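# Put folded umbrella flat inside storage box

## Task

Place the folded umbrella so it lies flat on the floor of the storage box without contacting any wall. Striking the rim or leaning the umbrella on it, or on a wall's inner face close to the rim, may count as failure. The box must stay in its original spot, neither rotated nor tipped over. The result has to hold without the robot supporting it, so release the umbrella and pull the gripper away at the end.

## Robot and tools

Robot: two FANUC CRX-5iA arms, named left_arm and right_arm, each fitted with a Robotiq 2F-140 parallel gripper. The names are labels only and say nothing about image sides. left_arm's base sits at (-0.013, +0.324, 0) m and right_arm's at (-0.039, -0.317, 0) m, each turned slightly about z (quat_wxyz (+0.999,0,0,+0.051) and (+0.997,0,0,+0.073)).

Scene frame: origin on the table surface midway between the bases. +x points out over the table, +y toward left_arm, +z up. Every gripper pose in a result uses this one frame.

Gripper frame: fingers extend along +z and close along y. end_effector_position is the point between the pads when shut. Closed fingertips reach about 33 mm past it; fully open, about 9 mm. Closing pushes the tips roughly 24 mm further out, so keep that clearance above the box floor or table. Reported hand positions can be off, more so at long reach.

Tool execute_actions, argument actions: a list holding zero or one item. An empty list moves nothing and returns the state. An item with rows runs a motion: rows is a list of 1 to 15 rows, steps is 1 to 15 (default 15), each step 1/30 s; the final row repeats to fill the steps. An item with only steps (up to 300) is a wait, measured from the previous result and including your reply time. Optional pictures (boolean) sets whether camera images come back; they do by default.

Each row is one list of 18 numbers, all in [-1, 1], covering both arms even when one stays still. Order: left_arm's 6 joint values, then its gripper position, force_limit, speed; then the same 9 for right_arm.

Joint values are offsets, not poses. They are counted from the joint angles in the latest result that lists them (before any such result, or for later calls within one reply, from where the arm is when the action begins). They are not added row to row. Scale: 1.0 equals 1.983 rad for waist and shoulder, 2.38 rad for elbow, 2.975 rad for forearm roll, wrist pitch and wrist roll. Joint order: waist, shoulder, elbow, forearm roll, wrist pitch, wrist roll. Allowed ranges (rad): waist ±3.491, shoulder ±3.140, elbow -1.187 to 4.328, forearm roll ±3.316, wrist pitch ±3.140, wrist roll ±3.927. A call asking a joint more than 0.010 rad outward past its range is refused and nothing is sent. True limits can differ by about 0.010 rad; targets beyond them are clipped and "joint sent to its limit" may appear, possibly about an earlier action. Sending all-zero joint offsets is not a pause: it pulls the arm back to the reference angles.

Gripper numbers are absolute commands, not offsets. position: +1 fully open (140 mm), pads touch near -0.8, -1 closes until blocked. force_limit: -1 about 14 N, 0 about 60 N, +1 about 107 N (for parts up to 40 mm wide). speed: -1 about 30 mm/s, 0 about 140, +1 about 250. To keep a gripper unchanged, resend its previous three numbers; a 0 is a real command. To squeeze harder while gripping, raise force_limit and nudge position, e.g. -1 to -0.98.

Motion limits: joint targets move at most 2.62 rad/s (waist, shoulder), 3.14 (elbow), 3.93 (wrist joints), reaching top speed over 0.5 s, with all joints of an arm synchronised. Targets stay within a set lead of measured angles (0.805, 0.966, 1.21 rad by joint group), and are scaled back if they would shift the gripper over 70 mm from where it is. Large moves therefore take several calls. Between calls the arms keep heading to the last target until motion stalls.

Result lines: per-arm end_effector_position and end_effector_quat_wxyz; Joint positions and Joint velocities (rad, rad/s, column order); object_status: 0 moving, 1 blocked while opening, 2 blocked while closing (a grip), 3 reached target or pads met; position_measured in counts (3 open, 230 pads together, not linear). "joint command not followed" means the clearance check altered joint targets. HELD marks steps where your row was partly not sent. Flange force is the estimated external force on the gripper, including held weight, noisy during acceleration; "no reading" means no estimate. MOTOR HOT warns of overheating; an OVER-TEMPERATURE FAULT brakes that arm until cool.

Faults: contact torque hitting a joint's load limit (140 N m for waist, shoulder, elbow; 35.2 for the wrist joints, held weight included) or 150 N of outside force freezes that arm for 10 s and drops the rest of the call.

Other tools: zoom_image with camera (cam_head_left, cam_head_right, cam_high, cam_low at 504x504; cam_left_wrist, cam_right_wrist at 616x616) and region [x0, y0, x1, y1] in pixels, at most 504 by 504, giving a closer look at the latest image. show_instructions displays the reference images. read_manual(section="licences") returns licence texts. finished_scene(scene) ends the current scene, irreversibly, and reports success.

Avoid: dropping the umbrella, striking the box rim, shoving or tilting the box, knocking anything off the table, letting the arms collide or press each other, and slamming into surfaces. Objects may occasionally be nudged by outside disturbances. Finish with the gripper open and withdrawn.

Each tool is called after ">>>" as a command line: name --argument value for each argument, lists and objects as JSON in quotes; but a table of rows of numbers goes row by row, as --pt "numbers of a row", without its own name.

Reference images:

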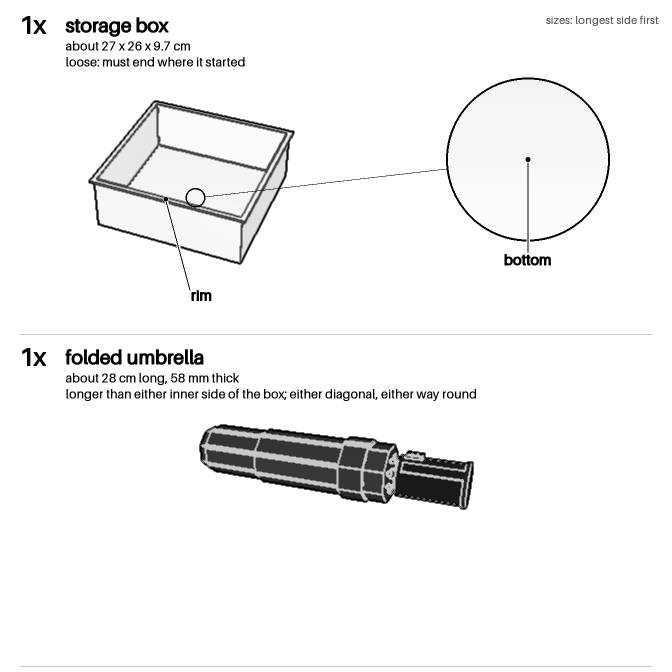

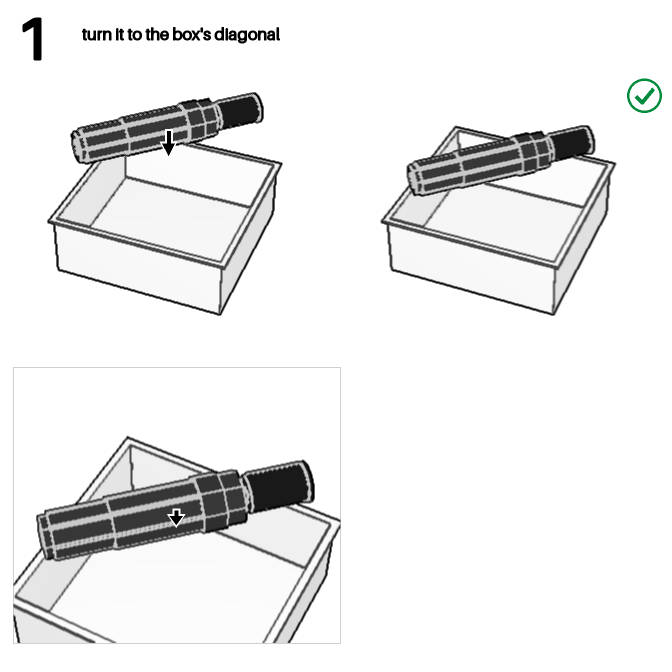

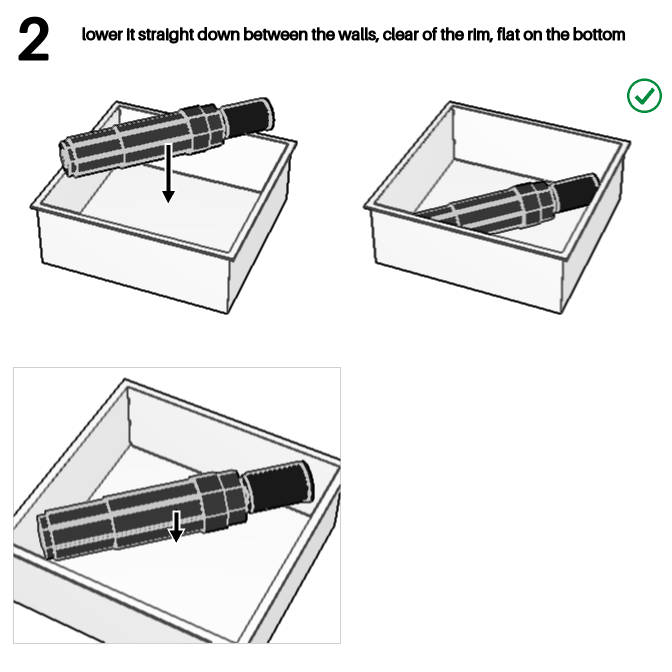

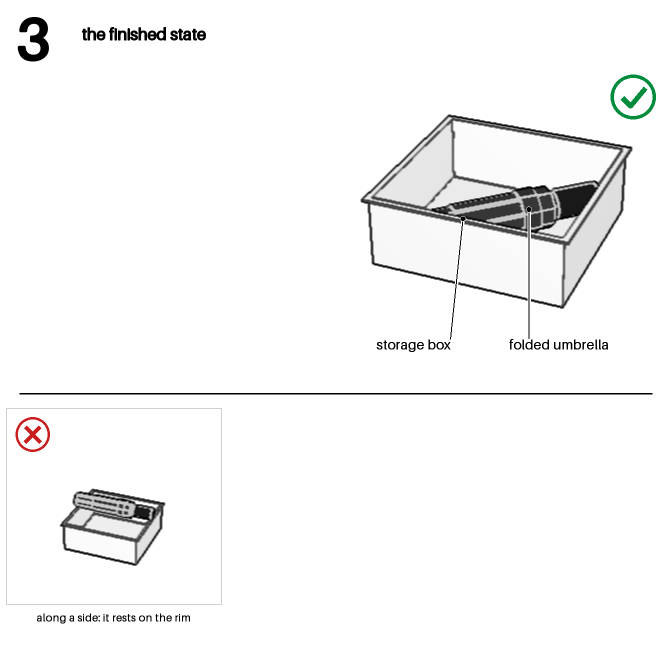

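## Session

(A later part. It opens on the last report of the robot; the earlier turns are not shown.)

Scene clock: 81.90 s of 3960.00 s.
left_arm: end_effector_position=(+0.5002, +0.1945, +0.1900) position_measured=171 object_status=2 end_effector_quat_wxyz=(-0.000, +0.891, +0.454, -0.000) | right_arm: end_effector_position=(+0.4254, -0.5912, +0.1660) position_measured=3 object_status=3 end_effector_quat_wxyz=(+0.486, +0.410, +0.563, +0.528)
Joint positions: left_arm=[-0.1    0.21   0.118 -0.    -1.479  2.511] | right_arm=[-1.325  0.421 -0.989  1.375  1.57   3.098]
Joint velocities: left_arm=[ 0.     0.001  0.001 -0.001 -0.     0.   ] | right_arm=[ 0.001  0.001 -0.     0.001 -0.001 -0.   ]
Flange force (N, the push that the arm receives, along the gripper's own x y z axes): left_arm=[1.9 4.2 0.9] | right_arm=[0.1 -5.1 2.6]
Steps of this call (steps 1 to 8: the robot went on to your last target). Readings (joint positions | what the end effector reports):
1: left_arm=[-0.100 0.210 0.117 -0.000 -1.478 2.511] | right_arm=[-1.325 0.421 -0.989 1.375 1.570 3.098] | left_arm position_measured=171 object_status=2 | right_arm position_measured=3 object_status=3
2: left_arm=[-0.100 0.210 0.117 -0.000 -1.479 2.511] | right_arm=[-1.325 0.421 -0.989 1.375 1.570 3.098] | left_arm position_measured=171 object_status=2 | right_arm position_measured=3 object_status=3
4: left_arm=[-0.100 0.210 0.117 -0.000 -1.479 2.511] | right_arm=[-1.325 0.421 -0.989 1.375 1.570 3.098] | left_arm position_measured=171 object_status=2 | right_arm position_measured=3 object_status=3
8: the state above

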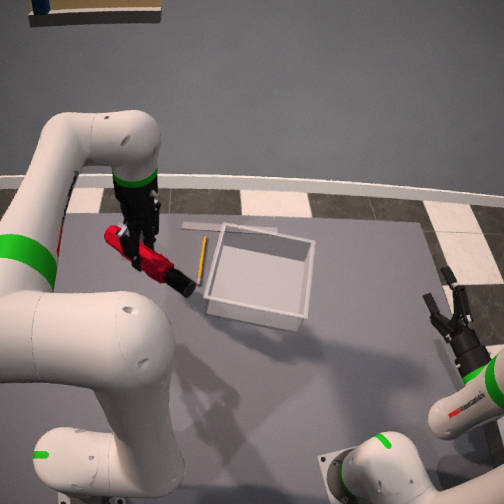

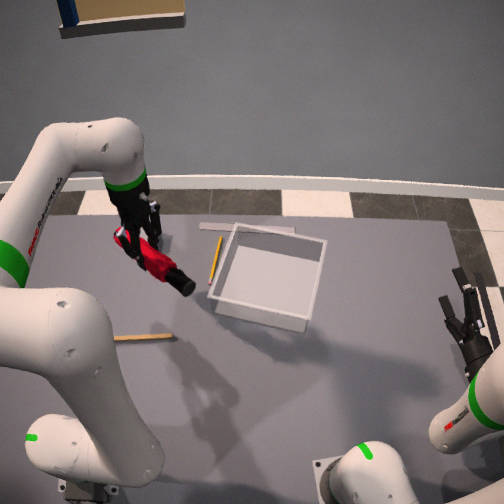

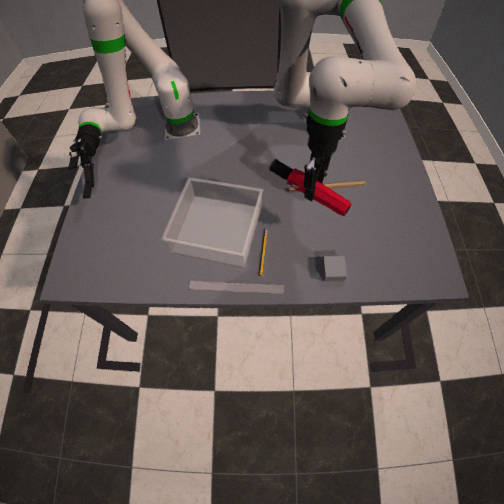

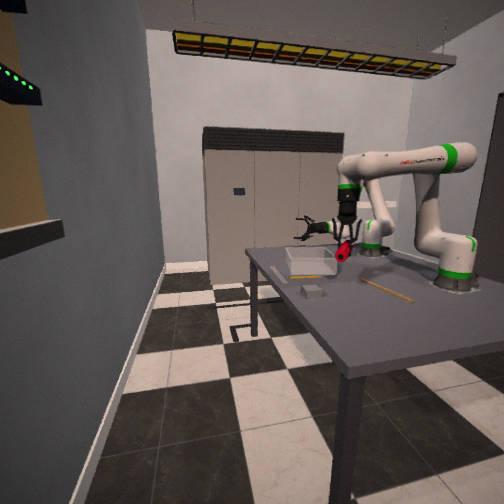

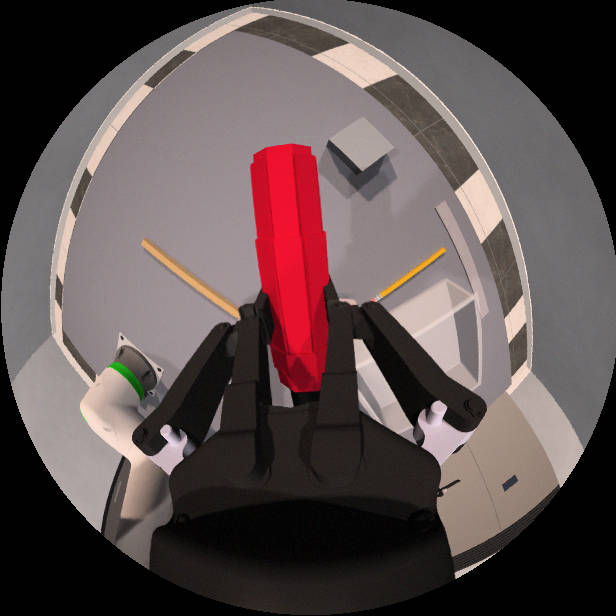

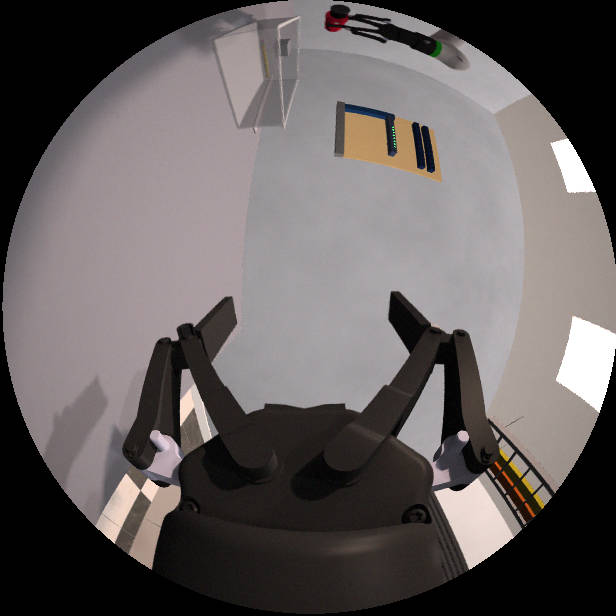

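>>> execute_actions --actions '[{"rows":[[-0.2528,0.2819,0.3392,0,-0.0834,0.0395,-1,0.3,0,0,0,0,0,0,0,1,0,0]],"steps":15}]'

>>> execute_actions --actions '[{"steps":20}]'

Scene clock: 92.10 s of 3960.00 s.
left_arm: end_effector_position=(+0.5553, +0.0580, +0.2042) position_measured=171 object_status=2 end_effector_quat_wxyz=(-0.000, +0.928, +0.373, +0.000) | right_arm: end_effector_position=(+0.4254, -0.5912, +0.1660) position_measured=3 object_status=3 end_effector_quat_wxyz=(+0.486, +0.410, +0.563, +0.528)
Joint positions: left_arm=[-0.33   0.466  0.488 -0.    -1.593  2.565] | right_arm=[-1.325  0.421 -0.989  1.375  1.57   3.098]
Joint velocities: left_arm=[-0.57   0.635  0.918 -0.001 -0.28   0.132] | right_arm=[ 0.    -0.001 -0.    -0.    -0.001 -0.   ]
Flange force (N, the push that the arm receives, along the gripper's own x y z axes): left_arm=[5.8 5.1 -0.5] | right_arm=[1.0 -4.7 1.6]
Steps of this call (steps 1 to 15: the robot went on to your last target; steps 16 to 90: nothing new was sent; then 6.70 s passed at rest; steps 91 to 105: all 15 steps of this action). Readings (joint positions | what the end effector reports):
91: left_arm=[-0.100 0.210 0.118 -0.000 -1.479 2.511] | right_arm=[-1.325 0.421 -0.989 1.375 1.570 3.098] | left_arm position_measured=171 object_status=2 | right_arm position_measured=3 object_status=3
92: left_arm=[-0.102 0.211 0.120 -0.000 -1.480 2.511] | right_arm=[-1.325 0.421 -0.989 1.375 1.570 3.098] | left_arm position_measured=171 object_status=2 | right_arm position_measured=3 object_status=3
94: left_arm=[-0.117 0.228 0.145 -0.000 -1.488 2.515] | right_arm=[-1.325 0.421 -0.989 1.375 1.570 3.098] | left_arm position_measured=171 object_status=2 | right_arm position_measured=3 object_status=3
98: left_arm=[-0.193 0.313 0.267 -0.000 -1.525 2.532] | right_arm=[-1.325 0.421 -0.989 1.375 1.570 3.098] | left_arm position_measured=171 object_status=2 | right_arm position_measured=3 object_status=3
105: the state above

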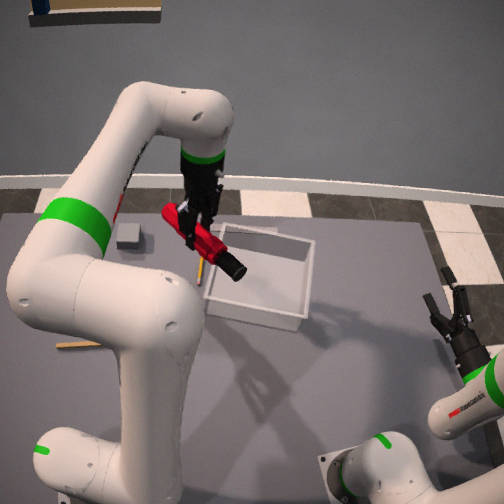

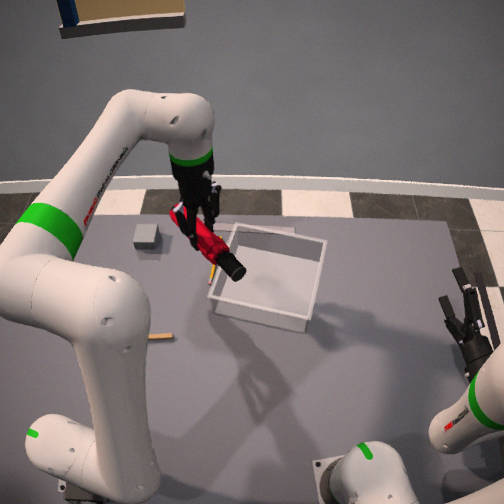

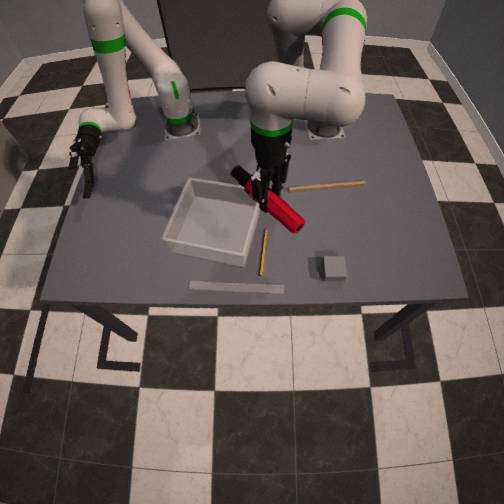

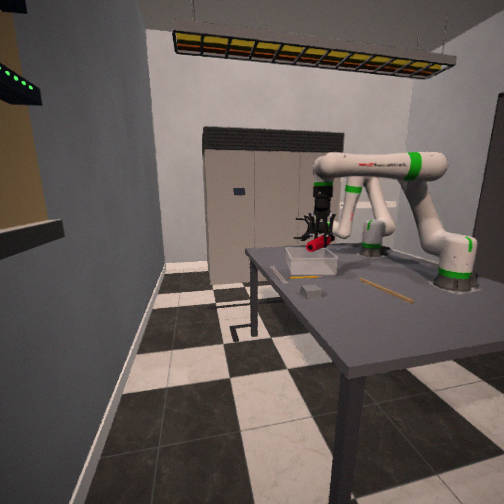

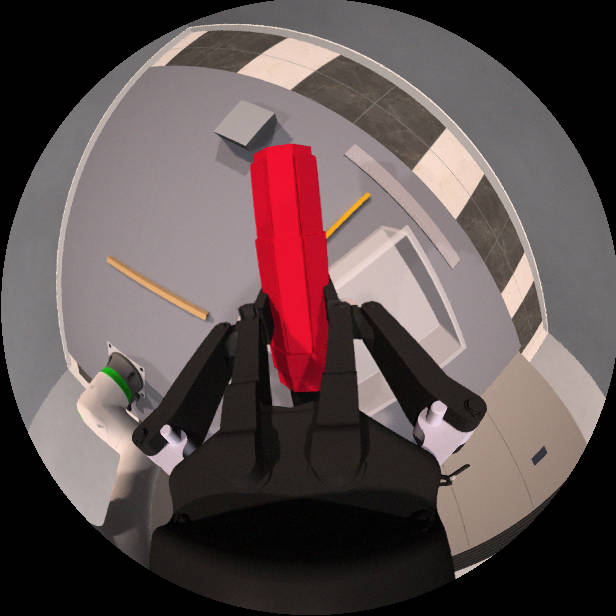

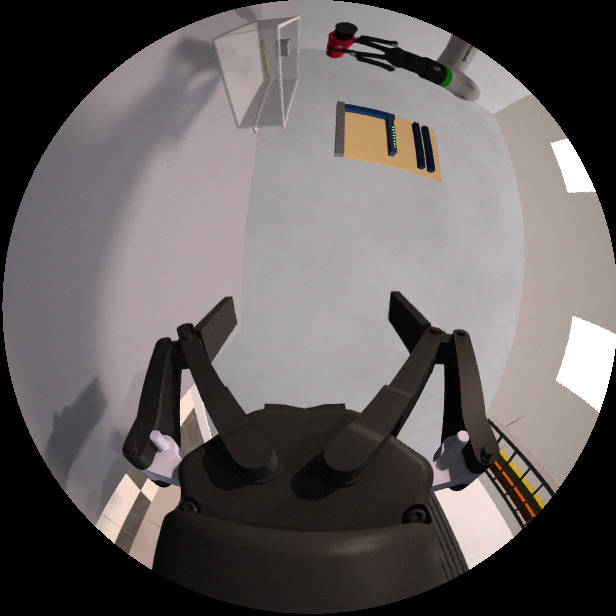

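Scene clock: 92.77 s of 3960.00 s.
left_arm: end_effector_position=(+0.5473, -0.1304, +0.1901) position_measured=171 object_status=2 end_effector_quat_wxyz=(-0.000, +0.961, +0.275, -0.000) | right_arm: end_effector_position=(+0.4254, -0.5912, +0.1660) position_measured=3 object_status=3 end_effector_quat_wxyz=(+0.486, +0.410, +0.563, +0.528)
Joint positions: left_arm=[-0.601  0.768  0.925 -0.    -1.727  2.628] | right_arm=[-1.325  0.421 -0.989  1.375  1.57   3.098]
Joint velocities: left_arm=[-0.001  0.003  0.002 -0.001 -0.     0.001] | right_arm=[ 0.     0.002  0.001 -0.001 -0.     0.   ]
Flange force (N, the push that the arm receives, along the gripper's own x y z axes): left_arm=no reading | right_arm=[-0.2 -5.7 1.2]
Steps of this call (steps 1 to 20: the robot went on to your last target). Readings (joint positions | what the end effector reports):
1: left_arm=[-0.349 0.488 0.519 -0.000 -1.603 2.569] | right_arm=[-1.325 0.421 -0.989 1.375 1.570 3.098] | left_arm position_measured=171 object_status=2 | right_arm position_measured=3 object_status=3
2: left_arm=[-0.368 0.509 0.550 -0.000 -1.612 2.574] | right_arm=[-1.325 0.421 -0.989 1.375 1.570 3.098] | left_arm position_measured=171 object_status=2 | right_arm position_measured=3 object_status=3
4: left_arm=[-0.407 0.551 0.611 -0.000 -1.631 2.583] | right_arm=[-1.325 0.421 -0.989 1.375 1.570 3.098] | left_arm position_measured=171 object_status=2 | right_arm position_measured=3 object_status=3
8: left_arm=[-0.482 0.635 0.732 -0.000 -1.668 2.600] | right_arm=[-1.325 0.421 -0.989 1.375 1.570 3.098] | left_arm position_measured=171 object_status=2 | right_arm position_measured=3 object_status=3
20: the state above

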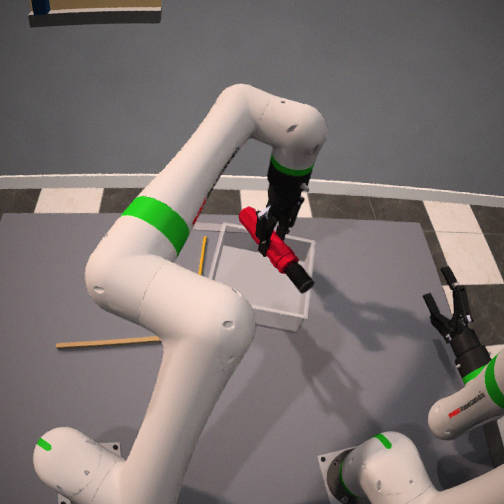

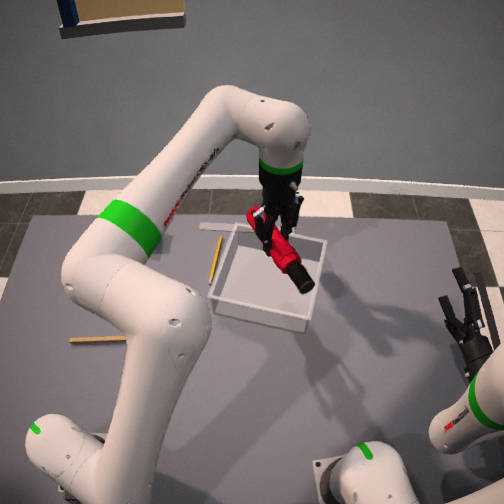

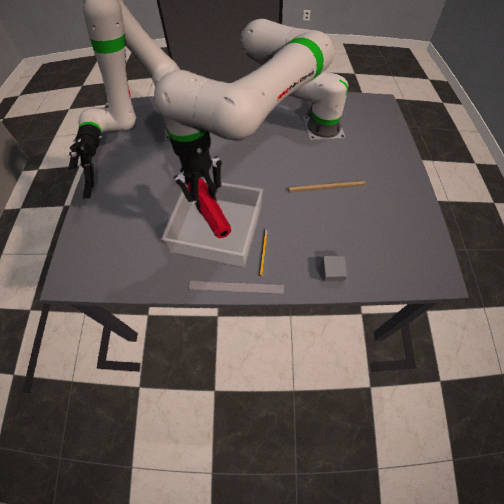

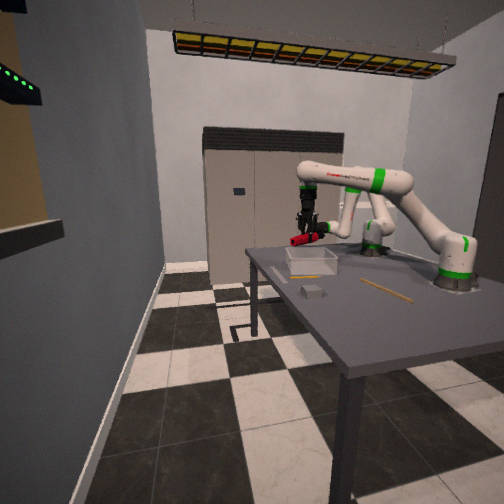

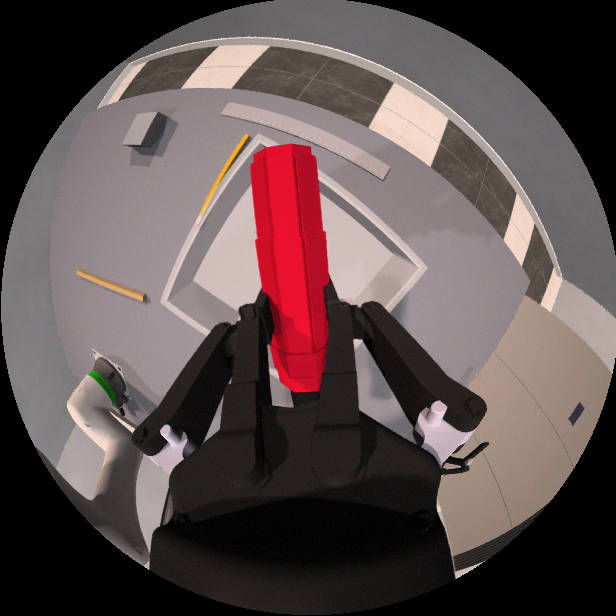

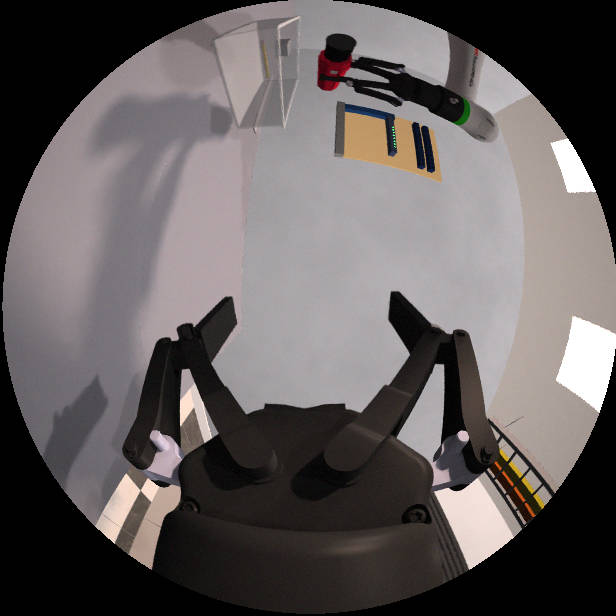

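>>> zoom_image --camera "cam_high" --region '[140,130,300,290]'

>>> zoom_image --camera "cam_head_right" --region '[190,170,370,350]'

Region (140, 130, 300, 290) of cam_high's 504x504 image, scaled by 3.150, with more detail than that image has.

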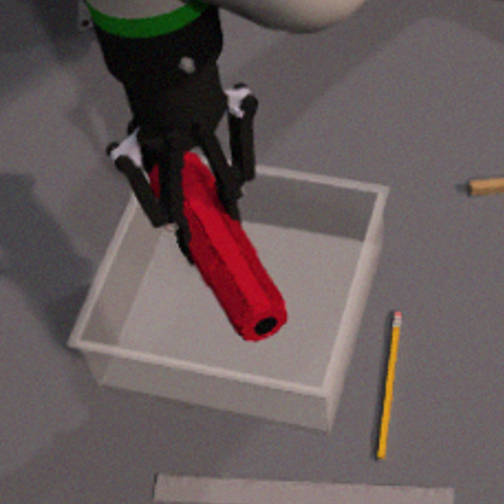

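Region (190, 170, 370, 350) of cam_head_right's 504x504 image, scaled by 2.800, with more detail than that image has.

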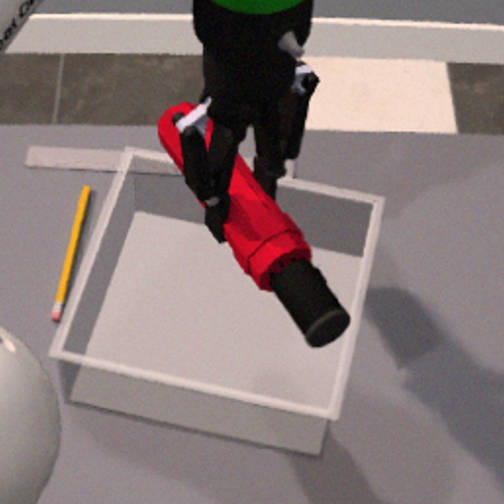

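>>> execute_actions --actions '[{"rows":[[0.0022,-0.0273,-0.0822,0,0.0473,0.022,-1,0.3,0,0,0,0,0,0,0,1,0,0]],"steps":15}]'

>>> zoom_image --camera "cam_left_wrist" --region '[130,80,480,430]'

>>> zoom_image --camera "cam_high" --region '[140,130,300,290]'

>>> zoom_image --camera "cam_head_right" --region '[190,170,370,350]'

Scene clock: 118.17 s of 3960.00 s.
left_arm: end_effector_position=(+0.5393, -0.1225, +0.1447) position_measured=171 object_status=2 end_effector_quat_wxyz=(-0.000, +0.951, +0.309, -0.000) | right_arm: end_effector_position=(+0.4254, -0.5912, +0.1660) position_measured=3 object_status=3 end_effector_quat_wxyz=(+0.486, +0.410, +0.563, +0.528)
Joint positions: left_arm=[-0.597  0.714  0.729 -0.    -1.587  2.694] | right_arm=[-1.325  0.421 -0.989  1.375  1.57   3.098]
Joint velocities: left_arm=[ 0.     0.001 -0.003 -0.     0.     0.001] | right_arm=[ 0.     0.     0.    -0.001 -0.     0.001]
Flange force (N, the push that the arm receives, along the gripper's own x y z axes): left_arm=[2.8 12.4 -0.7] | right_arm=[0.5 -4.3 2.0]
Steps of this call (steps 1 to 30: the robot went on to your last target; steps 31 to 90: nothing new was sent; then 21.90 s passed at rest; steps 91 to 105: all 15 steps of this action). Readings (joint positions | what the end effector reports):
91: left_arm=[-0.601 0.769 0.925 -0.000 -1.727 2.628] | right_arm=[-1.325 0.421 -0.989 1.375 1.570 3.098] | left_arm position_measured=171 object_status=2 | right_arm position_measured=3 object_status=3
92: left_arm=[-0.601 0.768 0.923 -0.000 -1.726 2.629] | right_arm=[-1.325 0.421 -0.989 1.375 1.570 3.098] | left_arm position_measured=171 object_status=2 | right_arm position_measured=3 object_status=3
94: left_arm=[-0.601 0.761 0.898 -0.000 -1.708 2.638] | right_arm=[-1.325 0.421 -0.989 1.375 1.570 3.098] | left_arm position_measured=171 object_status=2 | right_arm position_measured=3 object_status=3
98: left_arm=[-0.598 0.729 0.781 -0.000 -1.624 2.676] | right_arm=[-1.325 0.421 -0.989 1.375 1.570 3.098] | left_arm position_measured=171 object_status=2 | right_arm position_measured=3 object_status=3
105: the state above

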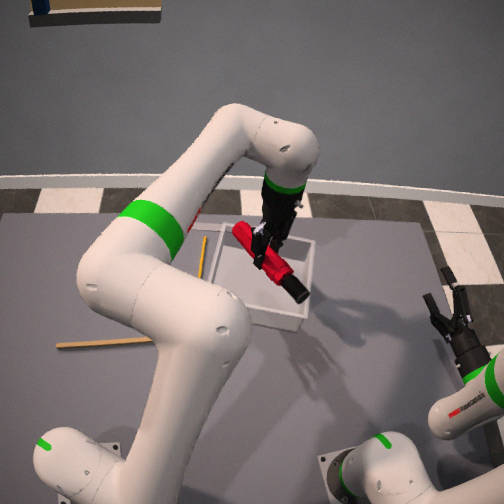

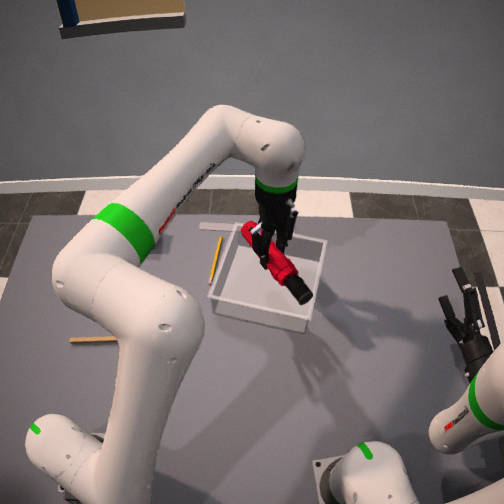

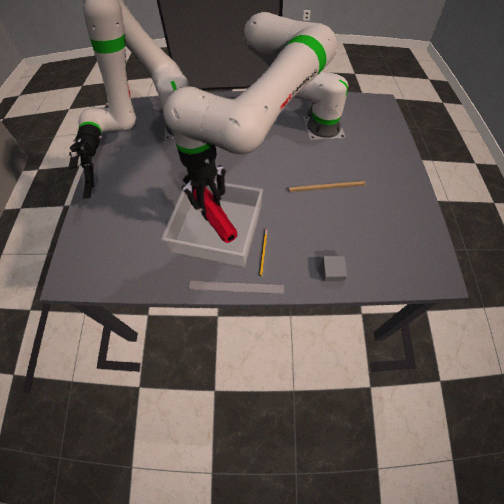

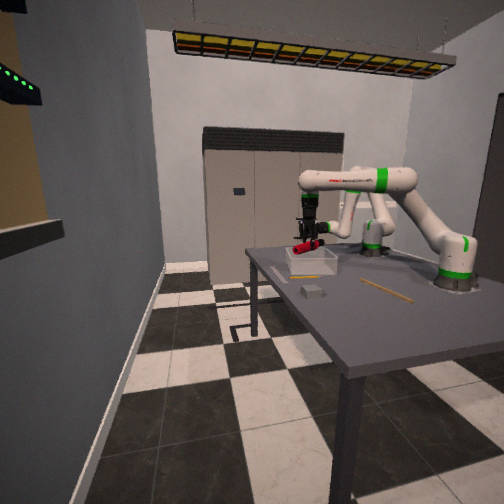

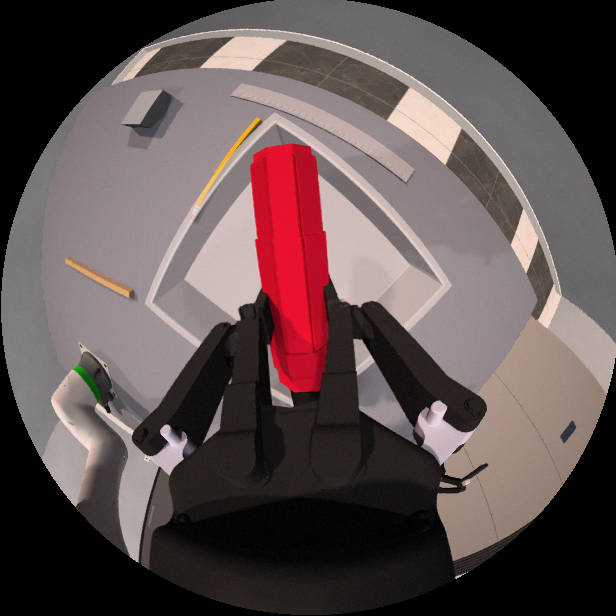

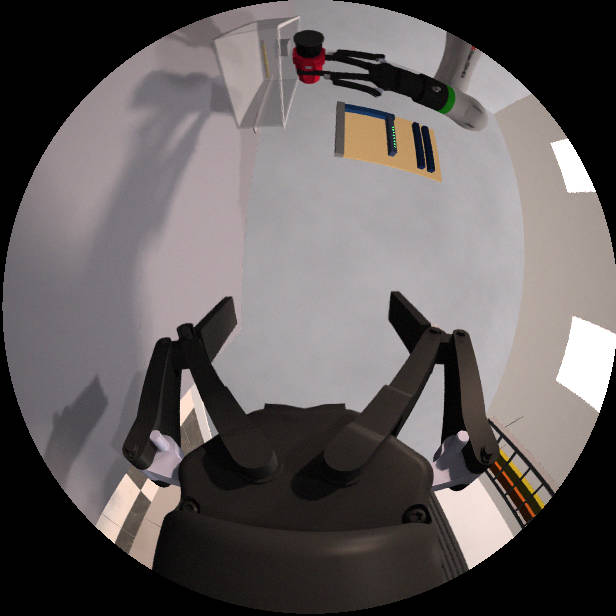

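Region (130, 80, 480, 430) of cam_left_wrist's 616x616 image, scaled by 1.440, with more detail than that image has.

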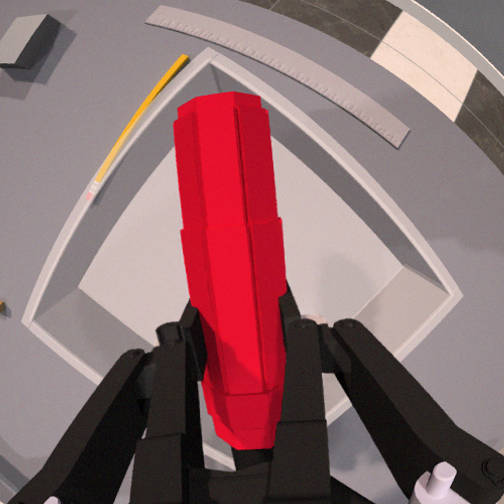

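Region (140, 130, 300, 290) of cam_high's 504x504 image, scaled by 3.150, with more detail than that image has.

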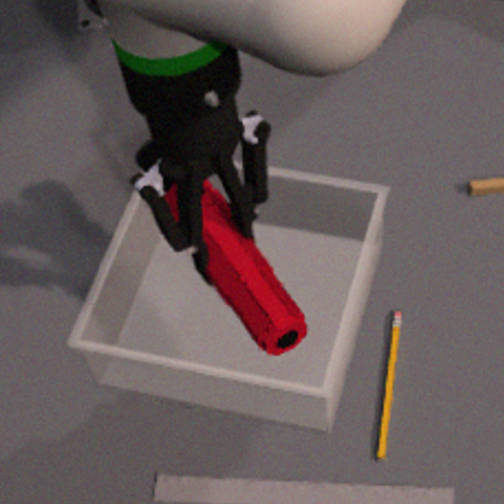

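Region (190, 170, 370, 350) of cam_head_right's 504x504 image, scaled by 2.800, with more detail than that image has.

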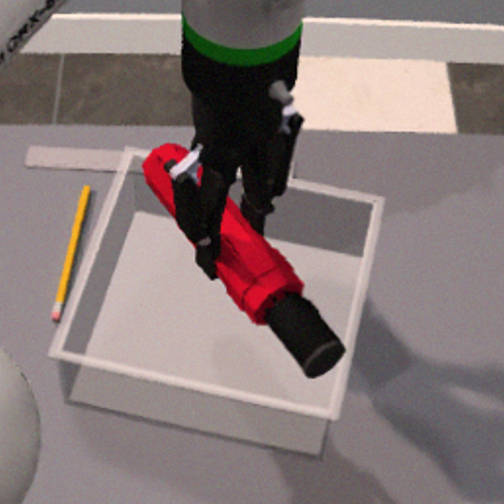

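>>> execute_actions --actions '[{"rows":[[0.0048,0.0048,-0.0275,0,0.0256,-0.0033,-1,0.3,0,0,0,0,0,0,0,1,0,0]],"steps":15}]'

>>> zoom_image --camera "cam_left_wrist" --region '[110,60,490,440]'

>>> zoom_image --camera "cam_high" --region '[140,130,300,290]'

>>> zoom_image --camera "cam_head_right" --region '[190,170,370,350]'

Scene clock: 141.67 s of 3960.00 s.
left_arm: end_effector_position=(+0.5458, -0.1185, +0.1099) position_measured=171 object_status=2 end_effector_quat_wxyz=(+0.000, +0.951, +0.309, +0.000) | right_arm: end_effector_position=(+0.4254, -0.5912, +0.1660) position_measured=3 object_status=3 end_effector_quat_wxyz=(+0.486, +0.410, +0.563, +0.528)
Joint positions: left_arm=[-0.587  0.724  0.664 -0.    -1.51   2.684] | right_arm=[-1.325  0.421 -0.989  1.375  1.57   3.098]
Joint velocities: left_arm=[-0.    -0.001 -0.001 -0.002 -0.     0.   ] | right_arm=[-0.001 -0.    -0.     0.    -0.     0.   ]
Flange force (N, the push that the arm receives, along the gripper's own x y z axes): left_arm=[1.0 4.0 1.5] | right_arm=[0.3 -5.0 1.1]
Steps of this call (steps 1 to 15: the robot went on to your last target; steps 16 to 90: nothing new was sent; then 20.00 s passed at rest; steps 91 to 105: all 15 steps of this action). Readings (joint positions | what the end effector reports):
91: left_arm=[-0.597 0.714 0.729 -0.000 -1.587 2.694] | right_arm=[-1.325 0.421 -0.989 1.375 1.570 3.098] | left_arm position_measured=171 object_status=2 | right_arm position_measured=3 object_status=3
92: left_arm=[-0.596 0.715 0.727 -0.000 -1.583 2.694] | right_arm=[-1.325 0.421 -0.989 1.375 1.570 3.098] | left_arm position_measured=171 object_status=2 | right_arm position_measured=3 object_status=3
94: left_arm=[-0.593 0.718 0.702 0.000 -1.554 2.690] | right_arm=[-1.325 0.421 -0.989 1.375 1.570 3.098] | left_arm position_measured=171 object_status=2 | right_arm position_measured=3 object_status=3
98: left_arm=[-0.587 0.724 0.664 -0.000 -1.511 2.684] | right_arm=[-1.325 0.421 -0.989 1.375 1.570 3.098] | left_arm position_measured=171 object_status=2 | right_arm position_measured=3 object_status=3
105: the state above

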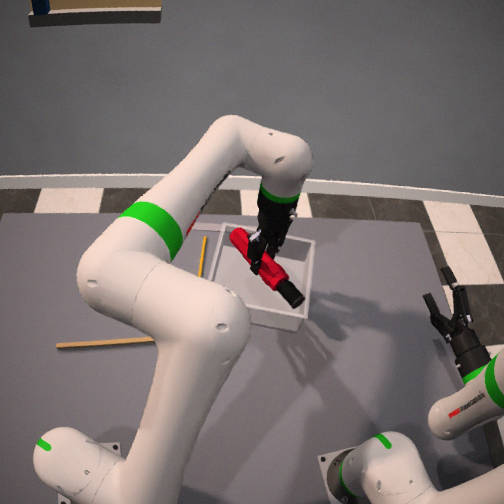

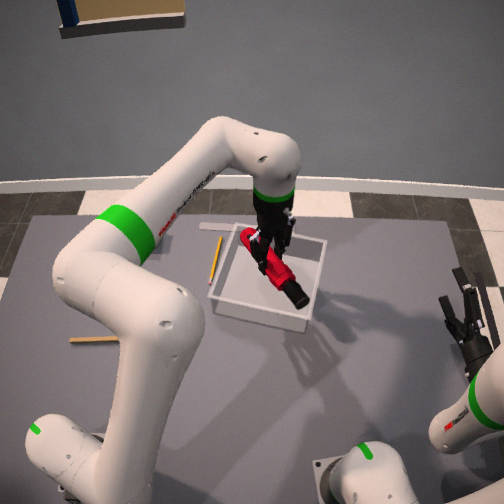

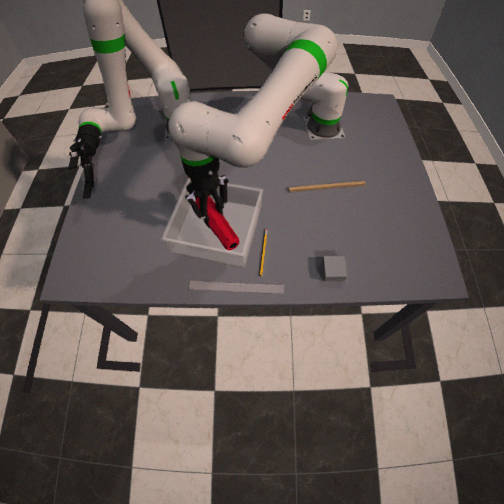

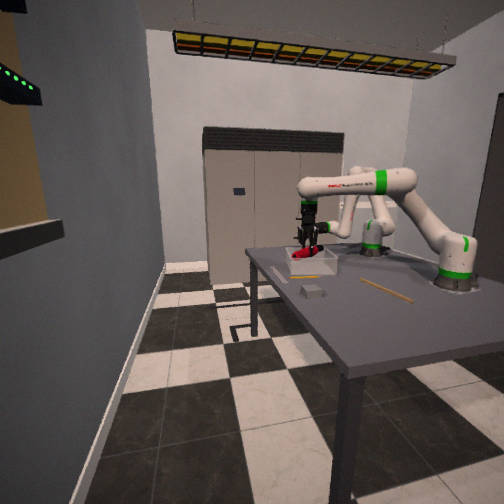

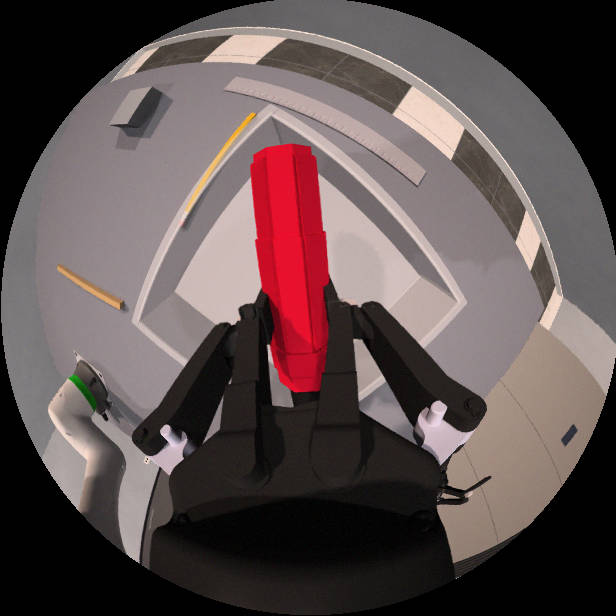

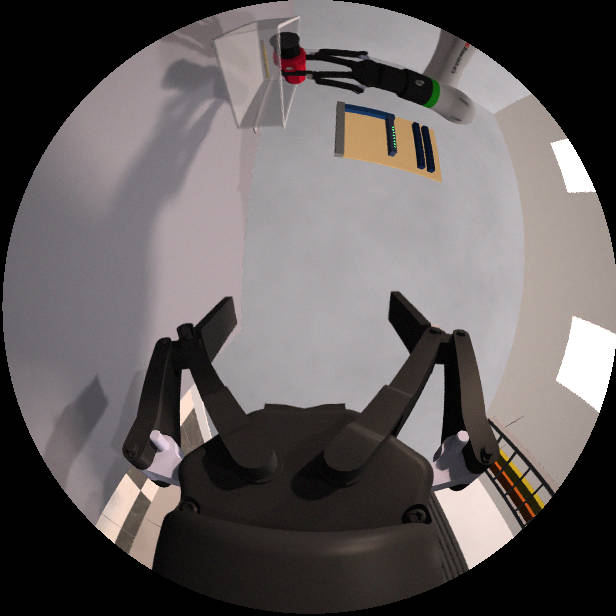

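Region (110, 60, 490, 440) of cam_left_wrist's 616x616 image, scaled by 1.326, with more detail than that image has.

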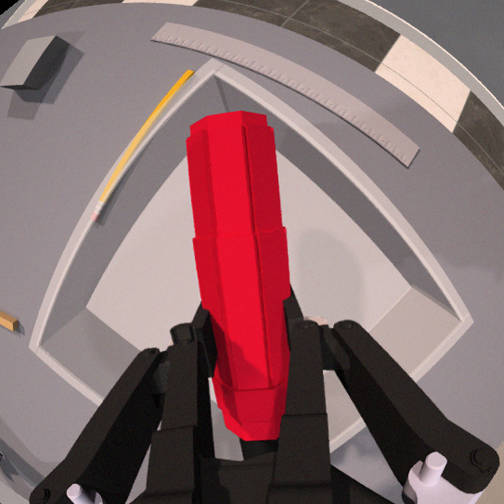

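Region (140, 130, 300, 290) of cam_high's 504x504 image, scaled by 3.150, with more detail than that image has.

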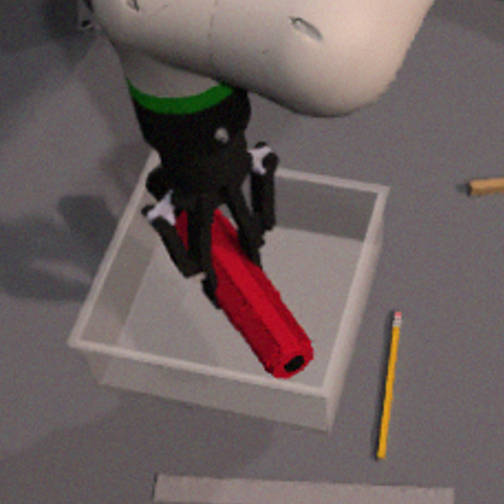

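Region (190, 170, 370, 350) of cam_head_right's 504x504 image, scaled by 2.800, with more detail than that image has.

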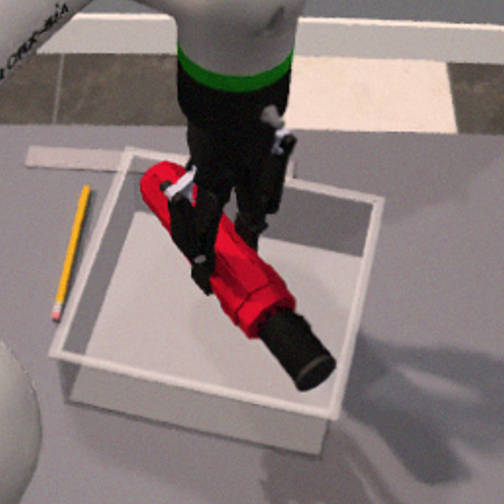

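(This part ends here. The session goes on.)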